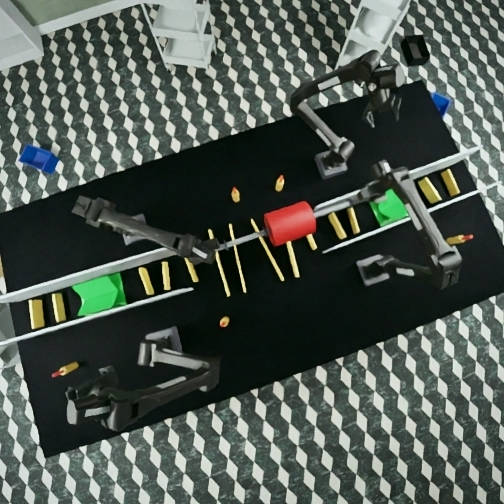

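Call:
execute_actions(actions=[{"arm1":{"joints":{"joint1_rad":0.385,"joint2_rad":1.345,"joint3_rad":1.395,"joint4_rad":-1.53,"joint6_rad":-1.2}},"arm4":{"joints":{"joint1_rad":0.68,"joint2_rad":1.43,"joint3_rad":1.45,"joint4_rad":-1.54,"joint6_rad":-0.895}},"arm3":{"joints":{"joint1_rad":0.4}}}], cameras=[])

Call:
execute_actions(actions=[{"arm1":{"joints":{"joint1_rad":0.65,"joint2_rad":1.505,"joint3_rad":1.57,"joint4_rad":-1.535,"joint6_rad":-0.93}},"arm4":{"joints":{"joint1_rad":0.397,"joint2_rad":1.26,"joint3_rad":1.28,"joint4_rad":-1.55,"joint6_rad":-1.18}},"arm3":{"joints":{"joint1_rad":-0.36}}}], cameras=[])

Call:
execute_actions(actions=[{"arm1":{"joints":{"joint1_rad":0.845,"joint2_rad":1.735,"joint3_rad":1.865,"joint4_rad":-1.6,"joint6_rad":-0.74}},"arm4":{"joints":{"joint1_rad":0.028,"joint2_rad":1.18,"joint3_rad":1.215,"joint4_rad":-1.565,"joint6_rad":-1.545}}}], cameras=[])

Call:
execute_actions(actions=[{"arm1":{"joints":{"joint1_rad":0.94,"joint2_rad":1.915,"joint3_rad":2.13,"joint4_rad":-1.65,"joint6_rad":-0.65}},"arm4":{"joints":{"joint1_rad":-0.226,"joint2_rad":1.21,"joint3_rad":1.28,"joint4_rad":-1.56,"joint6_rad":-1.795}},"arm3":{"joints":{"joint2_rad":0.9,"joint3_rad":1.4}}}], cameras=[])

Call:
execute_actions(actions=[{"arm3":{"joints":{"joint1_rad":-0.375,"joint2_rad":1.33,"joint3_rad":1.52,"joint4_rad":-1.65}}}], cameras=["cam_high","arm3_cam_wrist","arm4_cam_wrist"])

Scene clock: 39.20 s.
arm1.joint_positions: joint1_rad=+0.386 joint2_rad=+1.368 joint3_rad=+1.315 joint4_rad=-1.523 joint5_rad=-0.004 joint6_rad=-1.187 gripper_m=+0.020
arm1.joint_status: all done
arm1.hand: x=-0.4967 y=-0.0153 z=+1.0167 quat_wxyz=(-0.002, -0.004, -1.000, -0.005) (m; scene frame)
arm2.joint_positions: joint1_rad=+0.589 joint2_rad=+0.301 joint3_rad=+1.198 joint4_rad=-1.652 joint5_rad=+0.004 joint6_rad=-1.865 gripper_m=+0.093
arm2.joint_status: not commanded
arm2.hand: x=-0.6924 y=-0.2676 z=+1.2413 quat_wxyz=(-0.393, +0.832, +0.388, -0.055) (m; scene frame)
arm3.joint_positions: joint1_rad=+0.405 joint2_rad=+0.283 joint3_rad=+1.299 joint4_rad=-1.629 joint5_rad=+0.003 joint6_rad=-1.978 gripper_m=+0.094
arm3.joint_status: all done
arm3.hand: x=+0.6609 y=+0.2752 z=+1.3122 quat_wxyz=(+0.008, +0.326, -0.824, +0.463) (m; scene frame)
arm4.joint_positions: joint1_rad=+0.665 joint2_rad=+1.444 joint3_rad=+1.435 joint4_rad=-1.531 joint5_rad=+0.004 joint6_rad=-0.889 gripper_m=+0.024
arm4.joint_status: all done
arm4.hand: x=+0.3730 y=-0.0160 z=+1.0401 quat_wxyz=(-0.015, +1.000, +0.000, -0.015) (m; scene frame)
pictures: none
No camera images: the call's "cameras" was empty. Leave "cameras" out to get every camera's image.

Scene clock: 40.53 s.
arm1.joint_positions: joint1_rad=+0.651 joint2_rad=+1.536 joint3_rad=+1.491 joint4_rad=-1.526 joint5_rad=-0.005 joint6_rad=-0.918 gripper_m=+0.020
arm1.joint_status: all done
arm1.hand: x=-0.3666 y=-0.0172 z=+1.0165 quat_wxyz=(-0.003, -0.006, -1.000, -0.003) (m; scene frame)
arm2.joint_positions: joint1_rad=+0.589 joint2_rad=+0.301 joint3_rad=+1.198 joint4_rad=-1.652 joint5_rad=+0.004 joint6_rad=-1.865 gripper_m=+0.093
arm2.joint_status: not commanded
arm2.hand: x=-0.6924 y=-0.2676 z=+1.2413 quat_wxyz=(-0.393, +0.832, +0.388, -0.055) (m; scene frame)
arm3.joint_positions: joint1_rad=-0.354 joint2_rad=+0.283 joint3_rad=+1.299 joint4_rad=-1.629 joint5_rad=+0.003 joint6_rad=-1.978 gripper_m=+0.094
arm3.joint_status: all done
arm3.hand: x=+0.6020 y=+0.2774 z=+1.3115 quat_wxyz=(+0.178, -0.003, -0.889, +0.423) (m; scene frame)
arm4.joint_positions: joint1_rad=+0.382 joint2_rad=+1.276 joint3_rad=+1.262 joint4_rad=-1.541 joint5_rad=+0.009 joint6_rad=-1.171 gripper_m=+0.024
arm4.joint_status: all done
arm4.hand: x=+0.5046 y=-0.0161 z=+1.0343 quat_wxyz=(-0.011, +1.000, +0.000, -0.006) (m; scene frame)
pictures: none
No camera images: the call's "cameras" was empty. Leave "cameras" out to get every camera's image.

Scene clock: 41.60 s.
arm1.joint_positions: joint1_rad=+0.843 joint2_rad=+1.757 joint3_rad=+1.785 joint4_rad=-1.593 joint5_rad=+0.000 joint6_rad=-0.720 gripper_m=+0.020
arm1.joint_status: all done
arm1.hand: x=-0.2400 y=-0.0154 z=+1.0235 quat_wxyz=(-0.004, -0.009, -1.000, +0.001) (m; scene frame)
arm2.joint_positions: joint1_rad=+0.589 joint2_rad=+0.301 joint3_rad=+1.198 joint4_rad=-1.652 joint5_rad=+0.004 joint6_rad=-1.865 gripper_m=+0.093
arm2.joint_status: not commanded
arm2.hand: x=-0.6924 y=-0.2676 z=+1.2413 quat_wxyz=(-0.393, +0.832, +0.388, -0.055) (m; scene frame)
arm3.joint_positions: joint1_rad=-0.354 joint2_rad=+0.283 joint3_rad=+1.299 joint4_rad=-1.629 joint5_rad=+0.003 joint6_rad=-1.978 gripper_m=+0.094
arm3.joint_status: not commanded
arm3.hand: x=+0.6020 y=+0.2774 z=+1.3115 quat_wxyz=(+0.178, -0.003, -0.889, +0.423) (m; scene frame)
arm4.joint_positions: joint1_rad=+0.020 joint2_rad=+1.201 joint3_rad=+1.195 joint4_rad=-1.558 joint5_rad=+0.010 joint6_rad=-1.524 gripper_m=+0.024
arm4.joint_status: all done
arm4.hand: x=+0.6336 y=-0.0193 z=+1.0308 quat_wxyz=(-0.006, +1.000, -0.005, -0.002) (m; scene frame)
pictures: none
No camera images: the call's "cameras" was empty. Leave "cameras" out to get every camera's image.

Scene clock: 43.10 s.
arm1.joint_positions: joint1_rad=+0.935 joint2_rad=+1.947 joint3_rad=+2.044 joint4_rad=-1.645 joint5_rad=+0.007 joint6_rad=-0.627 gripper_m=+0.020
arm1.joint_status: all done
arm1.hand: x=-0.1550 y=-0.0189 z=+1.0181 quat_wxyz=(-0.009, -0.010, -1.000, +0.008) (m; scene frame)
arm2.joint_positions: joint1_rad=+0.589 joint2_rad=+0.301 joint3_rad=+1.198 joint4_rad=-1.652 joint5_rad=+0.004 joint6_rad=-1.865 gripper_m=+0.093
arm2.joint_status: not commanded
arm2.hand: x=-0.6924 y=-0.2676 z=+1.2413 quat_wxyz=(-0.393, +0.832, +0.388, -0.055) (m; scene frame)
arm3.joint_positions: joint1_rad=-0.354 joint2_rad=+0.907 joint3_rad=+1.382 joint4_rad=-1.633 joint5_rad=+0.003 joint6_rad=-1.978 gripper_m=+0.094
arm3.joint_status: all done
arm3.hand: x=+0.5234 y=+0.0926 z=+1.2463 quat_wxyz=(+0.076, -0.001, -0.979, +0.188) (m; scene frame)
arm4.joint_positions: joint1_rad=-0.238 joint2_rad=+1.221 joint3_rad=+1.201 joint4_rad=-1.556 joint5_rad=+0.014 joint6_rad=-1.779 gripper_m=+0.024
arm4.joint_status: all done
arm4.hand: x=+0.7199 y=-0.0233 z=+1.0256 quat_wxyz=(+0.003, +1.000, -0.006, -0.001) (m; scene frame)
pictures: none
No camera images: the call's "cameras" was empty. Leave "cameras" out to get every camera's image.

Scene clock: 44.47 s.
arm1.joint_positions: joint1_rad=+0.935 joint2_rad=+1.947 joint3_rad=+2.044 joint4_rad=-1.645 joint5_rad=+0.007 joint6_rad=-0.627 gripper_m=+0.020
arm1.joint_status: not commanded
arm1.hand: x=-0.1550 y=-0.0189 z=+1.0181 quat_wxyz=(-0.009, -0.010, -1.000, +0.008) (m; scene frame)
arm2.joint_positions: joint1_rad=+0.589 joint2_rad=+0.301 joint3_rad=+1.198 joint4_rad=-1.652 joint5_rad=+0.004 joint6_rad=-1.865 gripper_m=+0.093
arm2.joint_status: not commanded
arm2.hand: x=-0.6924 y=-0.2676 z=+1.2413 quat_wxyz=(-0.393, +0.832, +0.388, -0.055) (m; scene frame)
arm3.joint_positions: joint1_rad=-0.365 joint2_rad=+1.347 joint3_rad=+1.492 joint4_rad=-1.643 joint5_rad=+0.003 joint6_rad=-1.978 gripper_m=+0.094
arm3.joint_status: all done
arm3.hand: x=+0.4735 y=-0.0151 z=+1.1500 quat_wxyz=(+0.010, -0.005, -0.999, +0.032) (m; scene frame)
arm4.joint_positions: joint1_rad=-0.238 joint2_rad=+1.221 joint3_rad=+1.201 joint4_rad=-1.556 joint5_rad=+0.014 joint6_rad=-1.779 gripper_m=+0.024
arm4.joint_status: not commanded
arm4.hand: x=+0.7199 y=-0.0233 z=+1.0256 quat_wxyz=(+0.003, +1.000, -0.006, -0.001) (m; scene frame)
pictures: arm3_cam_wrist, arm4_cam_wrist, cam_high
camera_calibration (this result's frames):
arm3_cam_wrist: T_world_to_cam=[[0.00120031, -0.998669, 0.0515727, -0.0754934], [-0.797435, 0.0301633, 0.60265, -0.308686], [-0.603403, -0.0418493, -0.796337, 1.32961], [0, 0, 0, 1]] pos_world=[0.556226, -0.0104385, 1.24874]
arm4_cam_wrist: T_world_to_cam=[[0.0112628, 0.999936, -0.00138097, 0.0171341], [0.804452, -0.00824067, 0.593961, -1.18328], [0.593911, -0.00780059, -0.804493, 0.522196], [0, 0, 0, 1]] pos_world=[0.64156, -0.0228106, 1.12295]
Images, in order (width x height): arm3_cam_wrist 504x504, arm4_cam_wrist 504x504, cam_high 504x504.

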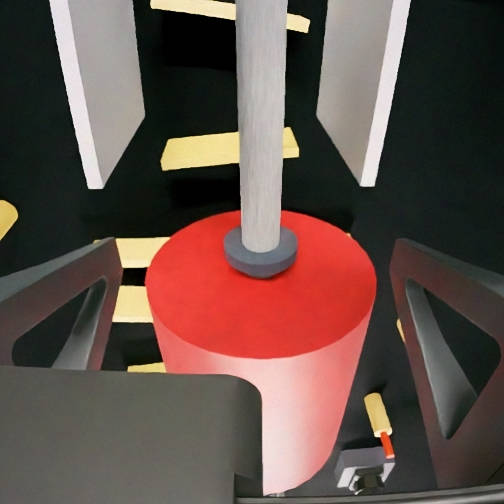

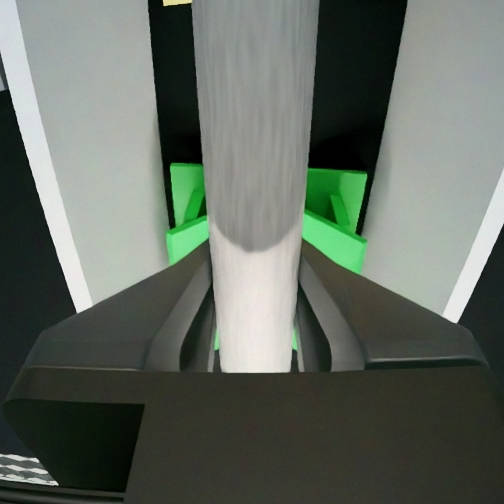

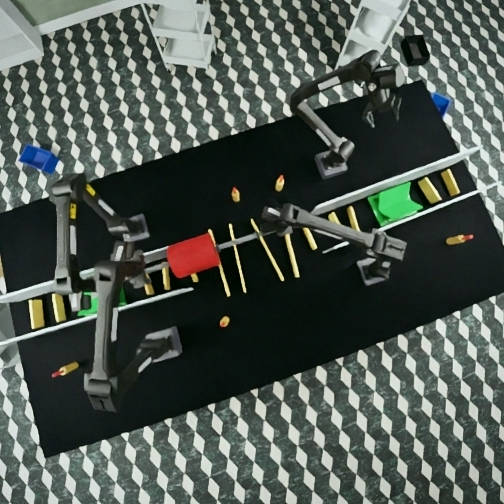

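Call:
execute_actions(actions=[{"arm3":{"joints":{"joint2_rad":1.385,"joint3_rad":1.19,"joint4_rad":-1.355}}}], cameras=["arm3_cam_wrist"])

Scene clock: 45.83 s.
arm1.joint_positions: joint1_rad=+0.935 joint2_rad=+1.947 joint3_rad=+2.044 joint4_rad=-1.645 joint5_rad=+0.007 joint6_rad=-0.627 gripper_m=+0.020
arm1.joint_status: not commanded
arm1.hand: x=-0.1550 y=-0.0189 z=+1.0181 quat_wxyz=(-0.009, -0.010, -1.000, +0.008) (m; scene frame)
arm2.joint_positions: joint1_rad=+0.589 joint2_rad=+0.301 joint3_rad=+1.198 joint4_rad=-1.652 joint5_rad=+0.004 joint6_rad=-1.865 gripper_m=+0.093
arm2.joint_status: not commanded
arm2.hand: x=-0.6924 y=-0.2676 z=+1.2413 quat_wxyz=(-0.393, +0.832, +0.388, -0.055) (m; scene frame)
arm3.joint_positions: joint1_rad=-0.365 joint2_rad=+1.386 joint3_rad=+1.191 joint4_rad=-1.368 joint5_rad=+0.003 joint6_rad=-1.978 gripper_m=+0.094
arm3.joint_status: all done
arm3.hand: x=+0.4767 y=-0.0114 z=+1.0208 quat_wxyz=(-0.003, -0.005, -1.000, +0.003) (m; scene frame)
arm4.joint_positions: joint1_rad=-0.238 joint2_rad=+1.221 joint3_rad=+1.201 joint4_rad=-1.556 joint5_rad=+0.014 joint6_rad=-1.779 gripper_m=+0.024
arm4.joint_status: not commanded
arm4.hand: x=+0.7199 y=-0.0233 z=+1.0256 quat_wxyz=(+0.003, +1.000, -0.006, -0.001) (m; scene frame)
pictures: arm3_cam_wrist
camera_calibration (this result's frames):
arm3_cam_wrist: T_world_to_cam=[[0.0013282, -0.999975, -0.00697265, -0.0054545], [-0.812823, -0.00514121, 0.582489, -0.200866], [-0.58251, 0.00489386, -0.812809, 1.23619], [0, 0, 0, 1]] pos_world=[0.556829, -0.0125368, 1.12175]
Images, in order (width x height): arm3_cam_wrist 504x504.

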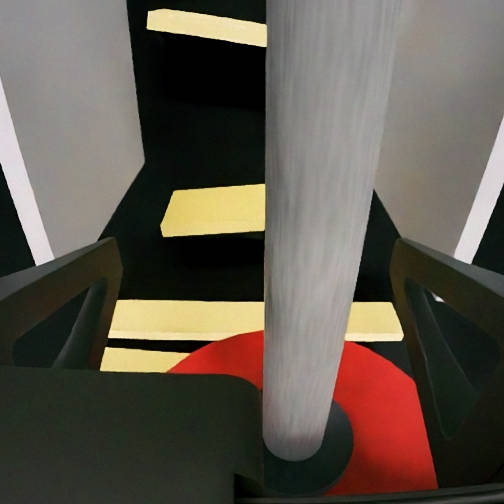

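Call:
execute_actions(actions=[{"arm3":{"joints":{"joint1_rad":-0.34,"joint2_rad":1.43,"joint3_rad":1.26}}}], cameras=["arm3_cam_wrist"])

Scene clock: 46.90 s.
arm1.joint_positions: joint1_rad=+0.935 joint2_rad=+1.947 joint3_rad=+2.044 joint4_rad=-1.645 joint5_rad=+0.007 joint6_rad=-0.627 gripper_m=+0.020
arm1.joint_status: not commanded
arm1.hand: x=-0.1550 y=-0.0189 z=+1.0181 quat_wxyz=(-0.009, -0.010, -1.000, +0.008) (m; scene frame)
arm2.joint_positions: joint1_rad=+0.589 joint2_rad=+0.301 joint3_rad=+1.198 joint4_rad=-1.652 joint5_rad=+0.004 joint6_rad=-1.865 gripper_m=+0.093
arm2.joint_status: not commanded
arm2.hand: x=-0.6924 y=-0.2676 z=+1.2413 quat_wxyz=(-0.393, +0.832, +0.388, -0.055) (m; scene frame)
arm3.joint_positions: joint1_rad=-0.348 joint2_rad=+1.416 joint3_rad=+1.199 joint4_rad=-1.368 joint5_rad=+0.003 joint6_rad=-1.978 gripper_m=+0.094
arm3.joint_status: all done
arm3.hand: x=+0.4815 y=-0.0181 z=+1.0126 quat_wxyz=(-0.008, +0.004, -1.000, -0.007) (m; scene frame)
arm4.joint_positions: joint1_rad=-0.238 joint2_rad=+1.221 joint3_rad=+1.201 joint4_rad=-1.556 joint5_rad=+0.014 joint6_rad=-1.779 gripper_m=+0.024
arm4.joint_status: not commanded
arm4.hand: x=+0.7199 y=-0.0233 z=+1.0256 quat_wxyz=(+0.003, +1.000, -0.006, -0.001) (m; scene frame)
pictures: arm3_cam_wrist
camera_calibration (this result's frames):
arm3_cam_wrist: T_world_to_cam=[[0.0192559, -0.99946, -0.0266273, -0.000927765], [-0.817493, -0.0310717, 0.5751, -0.182988], [-0.575617, 0.0106936, -0.81765, 1.23409], [0, 0, 0, 1]] pos_world=[0.560792, -0.0198099, 1.11427]
Images, in order (width x height): arm3_cam_wrist 504x504.

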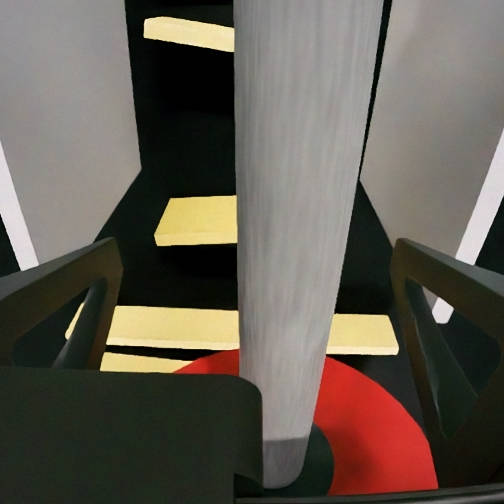

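Call:
execute_actions(actions=[{"arm3":{"joints":{"gripper_m":0}}}], cameras=[])

Call:
execute_actions(actions=[{"arm3":{"joints":{"joint2_rad":1.37,"joint3_rad":1.28}},"arm4":{"joints":{"joint3_rad":1.235}}}], cameras=[])

Call:
execute_actions(actions=[{"arm4":{"joints":{"gripper_m":0.093}}}], cameras=["arm3_cam_wrist"])

Call:
execute_actions(actions=[{"arm4":{"joints":{"joint2_rad":1.12,"joint3_rad":1.45,"joint4_rad":-1.665}}}], cameras=[])

Call:
execute_actions(actions=[{"arm4":{"joints":{"joint2_rad":0.8,"joint3_rad":1.33}}}], cameras=[])

Call:
execute_actions(actions=[{"arm4":{"joints":{"joint1_rad":1.03,"joint6_rad":-0.53,"joint3_rad":1.45}}}], cameras=[])

Call:
execute_actions(actions=[{"arm4":{"joints":{"joint2_rad":1.76,"joint3_rad":2.3}}}], cameras=["arm4_cam_wrist","cam_high"])

Scene clock: 48.17 s.
arm1.joint_positions: joint1_rad=+0.935 joint2_rad=+1.947 joint3_rad=+2.044 joint4_rad=-1.647 joint5_rad=+0.004 joint6_rad=-0.630 gripper_m=+0.020
arm1.joint_status: not commanded
arm1.hand: x=-0.1548 y=-0.0180 z=+1.0181 quat_wxyz=(-0.009, -0.008, -1.000, +0.006) (m; scene frame)
arm2.joint_positions: joint1_rad=+0.589 joint2_rad=+0.301 joint3_rad=+1.198 joint4_rad=-1.652 joint5_rad=+0.004 joint6_rad=-1.865 gripper_m=+0.093
arm2.joint_status: not commanded
arm2.hand: x=-0.6924 y=-0.2676 z=+1.2413 quat_wxyz=(-0.393, +0.832, +0.388, -0.055) (m; scene frame)
arm3.joint_positions: joint1_rad=-0.345 joint2_rad=+1.419 joint3_rad=+1.205 joint4_rad=-1.356 joint5_rad=-0.003 joint6_rad=-1.976 gripper_m=+0.022
arm3.joint_status: gripper_m off_target (ended at +0.022, target +0.000)
arm3.hand: x=+0.4812 y=-0.0236 z=+1.0134 quat_wxyz=(-0.007, +0.004, -1.000, +0.001) (m; scene frame)
arm4.joint_positions: joint1_rad=-0.237 joint2_rad=+1.223 joint3_rad=+1.208 joint4_rad=-1.550 joint5_rad=+0.012 joint6_rad=-1.781 gripper_m=+0.024
arm4.joint_status: not commanded
arm4.hand: x=+0.7201 y=-0.0197 z=+1.0275 quat_wxyz=(-0.003, +1.000, -0.005, -0.001) (m; scene frame)
pictures: none
No camera images: the call's "cameras" was empty. Leave "cameras" out to get every camera's image.

Scene clock: 48.73 s.
arm1.joint_positions: joint1_rad=+0.935 joint2_rad=+1.947 joint3_rad=+2.045 joint4_rad=-1.647 joint5_rad=+0.004 joint6_rad=-0.630 gripper_m=+0.020
arm1.joint_status: not commanded
arm1.hand: x=-0.1546 y=-0.0182 z=+1.0187 quat_wxyz=(-0.010, -0.008, -1.000, +0.007) (m; scene frame)
arm2.joint_positions: joint1_rad=+0.589 joint2_rad=+0.301 joint3_rad=+1.198 joint4_rad=-1.652 joint5_rad=+0.004 joint6_rad=-1.865 gripper_m=+0.093
arm2.joint_status: not commanded
arm2.hand: x=-0.6924 y=-0.2676 z=+1.2413 quat_wxyz=(-0.393, +0.832, +0.388, -0.055) (m; scene frame)
arm3.joint_positions: joint1_rad=-0.345 joint2_rad=+1.417 joint3_rad=+1.205 joint4_rad=-1.356 joint5_rad=-0.003 joint6_rad=-1.976 gripper_m=+0.022
arm3.joint_status: all done
arm3.hand: x=+0.4812 y=-0.0237 z=+1.0146 quat_wxyz=(-0.007, +0.004, -1.000, +0.002) (m; scene frame)
arm4.joint_positions: joint1_rad=-0.237 joint2_rad=+1.223 joint3_rad=+1.208 joint4_rad=-1.550 joint5_rad=+0.012 joint6_rad=-1.781 gripper_m=+0.024
arm4.joint_status: all done
arm4.hand: x=+0.7201 y=-0.0197 z=+1.0275 quat_wxyz=(-0.003, +1.000, -0.005, -0.001) (m; scene frame)
pictures: none
No camera images: the call's "cameras" was empty. Leave "cameras" out to get every camera's image.

Scene clock: 49.43 s.
arm1.joint_positions: joint1_rad=+0.935 joint2_rad=+1.947 joint3_rad=+2.046 joint4_rad=-1.647 joint5_rad=+0.004 joint6_rad=-0.630 gripper_m=+0.020
arm1.joint_status: not commanded
arm1.hand: x=-0.1545 y=-0.0184 z=+1.0189 quat_wxyz=(-0.010, -0.008, -1.000, +0.007) (m; scene frame)
arm2.joint_positions: joint1_rad=+0.589 joint2_rad=+0.301 joint3_rad=+1.198 joint4_rad=-1.652 joint5_rad=+0.004 joint6_rad=-1.865 gripper_m=+0.093
arm2.joint_status: not commanded
arm2.hand: x=-0.6924 y=-0.2676 z=+1.2413 quat_wxyz=(-0.393, +0.832, +0.388, -0.055) (m; scene frame)
arm3.joint_positions: joint1_rad=-0.345 joint2_rad=+1.417 joint3_rad=+1.205 joint4_rad=-1.356 joint5_rad=-0.003 joint6_rad=-1.976 gripper_m=+0.022
arm3.joint_status: not commanded
arm3.hand: x=+0.4812 y=-0.0237 z=+1.0146 quat_wxyz=(-0.007, +0.004, -1.000, +0.002) (m; scene frame)
arm4.joint_positions: joint1_rad=-0.234 joint2_rad=+1.220 joint3_rad=+1.208 joint4_rad=-1.550 joint5_rad=+0.003 joint6_rad=-1.783 gripper_m=+0.093
arm4.joint_status: all done
arm4.hand: x=+0.7176 y=-0.0196 z=+1.0285 quat_wxyz=(-0.006, +1.000, -0.002, -0.004) (m; scene frame)
pictures: arm3_cam_wrist
camera_calibration (this result's frames):
arm3_cam_wrist: T_world_to_cam=[[0.0189838, -0.999783, -0.00862505, -0.0245794], [-0.816698, -0.0204826, 0.576702, -0.186285], [-0.576753, -0.00390394, -0.816909, 1.23503], [0, 0, 0, 1]] pos_world=[0.560633, -0.0235682, 1.11612]
Images, in order (width x height): arm3_cam_wrist 504x504.

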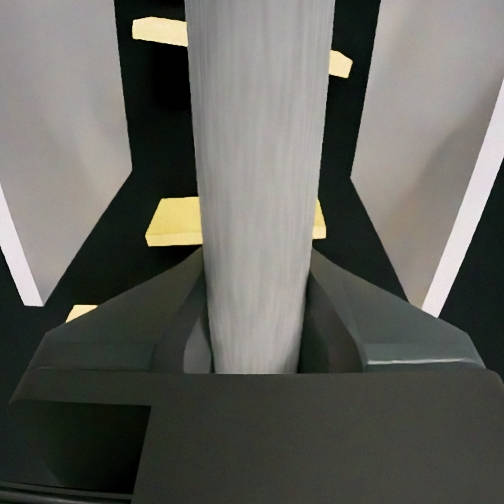

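Scene clock: 50.57 s.
arm1.joint_positions: joint1_rad=+0.935 joint2_rad=+1.947 joint3_rad=+2.046 joint4_rad=-1.647 joint5_rad=+0.004 joint6_rad=-0.630 gripper_m=+0.020
arm1.joint_status: not commanded
arm1.hand: x=-0.1545 y=-0.0184 z=+1.0189 quat_wxyz=(-0.010, -0.008, -1.000, +0.007) (m; scene frame)
arm2.joint_positions: joint1_rad=+0.589 joint2_rad=+0.301 joint3_rad=+1.198 joint4_rad=-1.652 joint5_rad=+0.004 joint6_rad=-1.865 gripper_m=+0.093
arm2.joint_status: not commanded
arm2.hand: x=-0.6924 y=-0.2676 z=+1.2413 quat_wxyz=(-0.393, +0.832, +0.388, -0.055) (m; scene frame)
arm3.joint_positions: joint1_rad=-0.345 joint2_rad=+1.417 joint3_rad=+1.205 joint4_rad=-1.356 joint5_rad=-0.003 joint6_rad=-1.976 gripper_m=+0.022
arm3.joint_status: not commanded
arm3.hand: x=+0.4812 y=-0.0237 z=+1.0146 quat_wxyz=(-0.007, +0.004, -1.000, +0.002) (m; scene frame)
arm4.joint_positions: joint1_rad=-0.234 joint2_rad=+1.111 joint3_rad=+1.423 joint4_rad=-1.655 joint5_rad=+0.003 joint6_rad=-1.783 gripper_m=+0.093
arm4.joint_status: all done
arm4.hand: x=+0.7180 y=-0.0256 z=+1.1476 quat_wxyz=(-0.113, +0.993, -0.003, +0.019) (m; scene frame)
pictures: none
No camera images: the call's "cameras" was empty. Leave "cameras" out to get every camera's image.

Scene clock: 51.87 s.
arm1.joint_positions: joint1_rad=+0.935 joint2_rad=+1.947 joint3_rad=+2.046 joint4_rad=-1.647 joint5_rad=+0.004 joint6_rad=-0.630 gripper_m=+0.020
arm1.joint_status: not commanded
arm1.hand: x=-0.1545 y=-0.0184 z=+1.0189 quat_wxyz=(-0.010, -0.008, -1.000, +0.007) (m; scene frame)
arm2.joint_positions: joint1_rad=+0.589 joint2_rad=+0.301 joint3_rad=+1.198 joint4_rad=-1.652 joint5_rad=+0.004 joint6_rad=-1.865 gripper_m=+0.093
arm2.joint_status: not commanded
arm2.hand: x=-0.6924 y=-0.2676 z=+1.2413 quat_wxyz=(-0.393, +0.832, +0.388, -0.055) (m; scene frame)
arm3.joint_positions: joint1_rad=-0.345 joint2_rad=+1.417 joint3_rad=+1.205 joint4_rad=-1.356 joint5_rad=-0.003 joint6_rad=-1.976 gripper_m=+0.022
arm3.joint_status: not commanded
arm3.hand: x=+0.4812 y=-0.0237 z=+1.0146 quat_wxyz=(-0.007, +0.004, -1.000, +0.002) (m; scene frame)
arm4.joint_positions: joint1_rad=-0.234 joint2_rad=+0.801 joint3_rad=+1.325 joint4_rad=-1.658 joint5_rad=+0.003 joint6_rad=-1.784 gripper_m=+0.093
arm4.joint_status: all done
arm4.hand: x=+0.6987 y=-0.1159 z=+1.1875 quat_wxyz=(-0.213, +0.976, -0.004, +0.041) (m; scene frame)
pictures: none
No camera images: the call's "cameras" was empty. Leave "cameras" out to get every camera's image.

Scene clock: 53.90 s.
arm1.joint_positions: joint1_rad=+0.935 joint2_rad=+1.947 joint3_rad=+2.046 joint4_rad=-1.647 joint5_rad=+0.004 joint6_rad=-0.630 gripper_m=+0.020
arm1.joint_status: not commanded
arm1.hand: x=-0.1545 y=-0.0184 z=+1.0189 quat_wxyz=(-0.010, -0.008, -1.000, +0.007) (m; scene frame)
arm2.joint_positions: joint1_rad=+0.589 joint2_rad=+0.301 joint3_rad=+1.198 joint4_rad=-1.652 joint5_rad=+0.004 joint6_rad=-1.865 gripper_m=+0.093
arm2.joint_status: not commanded
arm2.hand: x=-0.6924 y=-0.2676 z=+1.2413 quat_wxyz=(-0.393, +0.832, +0.388, -0.055) (m; scene frame)
arm3.joint_positions: joint1_rad=-0.345 joint2_rad=+1.417 joint3_rad=+1.205 joint4_rad=-1.356 joint5_rad=-0.003 joint6_rad=-1.976 gripper_m=+0.022
arm3.joint_status: not commanded
arm3.hand: x=+0.4812 y=-0.0237 z=+1.0146 quat_wxyz=(-0.007, +0.004, -1.000, +0.002) (m; scene frame)
arm4.joint_positions: joint1_rad=+1.026 joint2_rad=+0.801 joint3_rad=+1.414 joint4_rad=-1.658 joint5_rad=+0.001 joint6_rad=-0.542 gripper_m=+0.093
arm4.joint_status: all done
arm4.hand: x=+0.4371 y=-0.2289 z=+1.2294 quat_wxyz=(-0.135, +0.964, +0.006, -0.230) (m; scene frame)
pictures: none
No camera images: the call's "cameras" was empty. Leave "cameras" out to get every camera's image.

Scene clock: 55.77 s.
arm1.joint_positions: joint1_rad=+0.935 joint2_rad=+1.947 joint3_rad=+2.046 joint4_rad=-1.647 joint5_rad=+0.004 joint6_rad=-0.630 gripper_m=+0.020
arm1.joint_status: not commanded
arm1.hand: x=-0.1545 y=-0.0184 z=+1.0189 quat_wxyz=(-0.010, -0.008, -1.000, +0.007) (m; scene frame)
arm2.joint_positions: joint1_rad=+0.589 joint2_rad=+0.301 joint3_rad=+1.198 joint4_rad=-1.652 joint5_rad=+0.004 joint6_rad=-1.865 gripper_m=+0.093
arm2.joint_status: not commanded
arm2.hand: x=-0.6924 y=-0.2676 z=+1.2413 quat_wxyz=(-0.393, +0.832, +0.388, -0.055) (m; scene frame)
arm3.joint_positions: joint1_rad=-0.345 joint2_rad=+1.417 joint3_rad=+1.205 joint4_rad=-1.356 joint5_rad=-0.003 joint6_rad=-1.976 gripper_m=+0.022
arm3.joint_status: not commanded
arm3.hand: x=+0.4812 y=-0.0237 z=+1.0146 quat_wxyz=(-0.007, +0.004, -1.000, +0.002) (m; scene frame)
arm4.joint_positions: joint1_rad=+1.026 joint2_rad=+1.766 joint3_rad=+2.255 joint4_rad=-1.663 joint5_rad=+0.001 joint6_rad=-0.541 gripper_m=+0.093
arm4.joint_status: all done
arm4.hand: x=+0.1333 y=-0.0516 z=+1.2191 quat_wxyz=(-0.103, +0.979, +0.006, -0.176) (m; scene frame)
pictures: arm4_cam_wrist, cam_high
camera_calibration (this result's frames):
arm4_cam_wrist: T_world_to_cam=[[0.0248202, 0.978016, 0.207046, -0.20477], [0.959674, -0.0813224, 0.269097, -0.454925], [0.280018, 0.192017, -0.940595, 1.24415], [0, 0, 0, 1]] pos_world=[0.093277, -0.0756256, 1.33506]
Images, in order (width x height): arm4_cam_wrist 504x504, cam_high 504x504.

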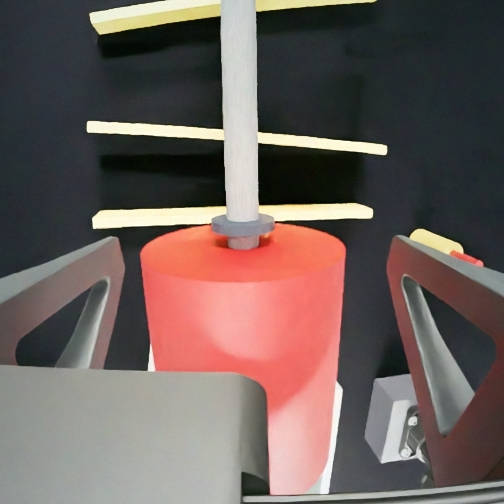

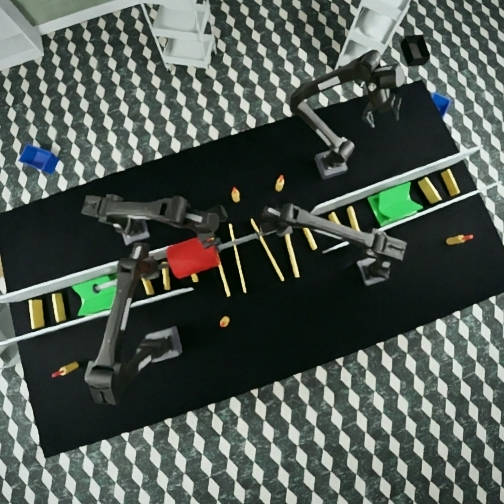

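Call:
execute_actions(actions=[{"arm4":{"joints":{"joint2_rad":1.92}}}], cameras=[])

Call:
execute_actions(actions=[{"arm4":{"joints":{"joint2_rad":2.04,"joint3_rad":2.21}}}], cameras=["arm4_cam_wrist"])

Scene clock: 57.27 s.
arm1.joint_positions: joint1_rad=+0.935 joint2_rad=+1.947 joint3_rad=+2.046 joint4_rad=-1.647 joint5_rad=+0.004 joint6_rad=-0.630 gripper_m=+0.020
arm1.joint_status: not commanded
arm1.hand: x=-0.1545 y=-0.0184 z=+1.0189 quat_wxyz=(-0.010, -0.008, -1.000, +0.007) (m; scene frame)
arm2.joint_positions: joint1_rad=+0.589 joint2_rad=+0.301 joint3_rad=+1.198 joint4_rad=-1.652 joint5_rad=+0.004 joint6_rad=-1.865 gripper_m=+0.093
arm2.joint_status: not commanded
arm2.hand: x=-0.6924 y=-0.2676 z=+1.2413 quat_wxyz=(-0.393, +0.832, +0.388, -0.055) (m; scene frame)
arm3.joint_positions: joint1_rad=-0.345 joint2_rad=+1.417 joint3_rad=+1.205 joint4_rad=-1.356 joint5_rad=-0.003 joint6_rad=-1.976 gripper_m=+0.022
arm3.joint_status: not commanded
arm3.hand: x=+0.4812 y=-0.0237 z=+1.0146 quat_wxyz=(-0.007, +0.004, -1.000, +0.002) (m; scene frame)
arm4.joint_positions: joint1_rad=+1.026 joint2_rad=+1.931 joint3_rad=+2.273 joint4_rad=-1.663 joint5_rad=+0.001 joint6_rad=-0.541 gripper_m=+0.093
arm4.joint_status: all done
arm4.hand: x=+0.0928 y=-0.0284 z=+1.1294 quat_wxyz=(-0.066, +0.991, +0.006, -0.114) (m; scene frame)
pictures: none
No camera images: the call's "cameras" was empty. Leave "cameras" out to get every camera's image.

Scene clock: 58.40 s.
arm1.joint_positions: joint1_rad=+0.935 joint2_rad=+1.947 joint3_rad=+2.046 joint4_rad=-1.647 joint5_rad=+0.004 joint6_rad=-0.630 gripper_m=+0.020
arm1.joint_status: not commanded
arm1.hand: x=-0.1545 y=-0.0184 z=+1.0189 quat_wxyz=(-0.010, -0.008, -1.000, +0.007) (m; scene frame)
arm2.joint_positions: joint1_rad=+0.589 joint2_rad=+0.301 joint3_rad=+1.198 joint4_rad=-1.652 joint5_rad=+0.004 joint6_rad=-1.865 gripper_m=+0.093
arm2.joint_status: not commanded
arm2.hand: x=-0.6924 y=-0.2676 z=+1.2413 quat_wxyz=(-0.393, +0.832, +0.388, -0.055) (m; scene frame)
arm3.joint_positions: joint1_rad=-0.345 joint2_rad=+1.417 joint3_rad=+1.205 joint4_rad=-1.356 joint5_rad=-0.003 joint6_rad=-1.976 gripper_m=+0.022
arm3.joint_status: not commanded
arm3.hand: x=+0.4812 y=-0.0237 z=+1.0146 quat_wxyz=(-0.007, +0.004, -1.000, +0.002) (m; scene frame)
arm4.joint_positions: joint1_rad=+1.026 joint2_rad=+2.053 joint3_rad=+2.201 joint4_rad=-1.663 joint5_rad=+0.001 joint6_rad=-0.541 gripper_m=+0.093
arm4.joint_status: all done
arm4.hand: x=+0.0832 y=-0.0232 z=+1.0239 quat_wxyz=(-0.016, +0.999, +0.006, -0.031) (m; scene frame)
pictures: arm4_cam_wrist
camera_calibration (this result's frames):
arm4_cam_wrist: T_world_to_cam=[[-0.0128117, 0.999225, 0.0372208, -0.0133165], [0.838748, -0.00952598, 0.544436, -0.62223], [0.544369, 0.038194, -0.837976, 0.938427], [0, 0, 0, 1]] pos_world=[0.0108739, -0.0284635, 1.12564]
Images, in order (width x height): arm4_cam_wrist 504x504.

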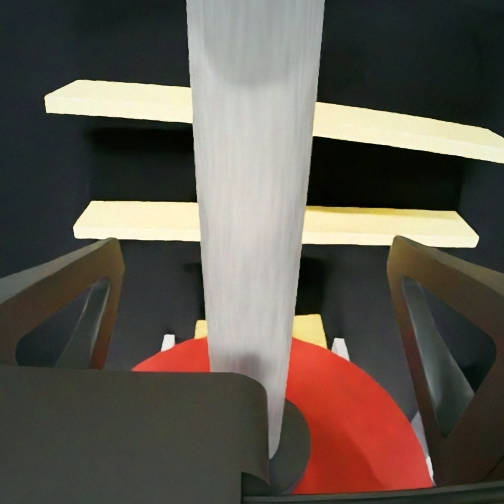

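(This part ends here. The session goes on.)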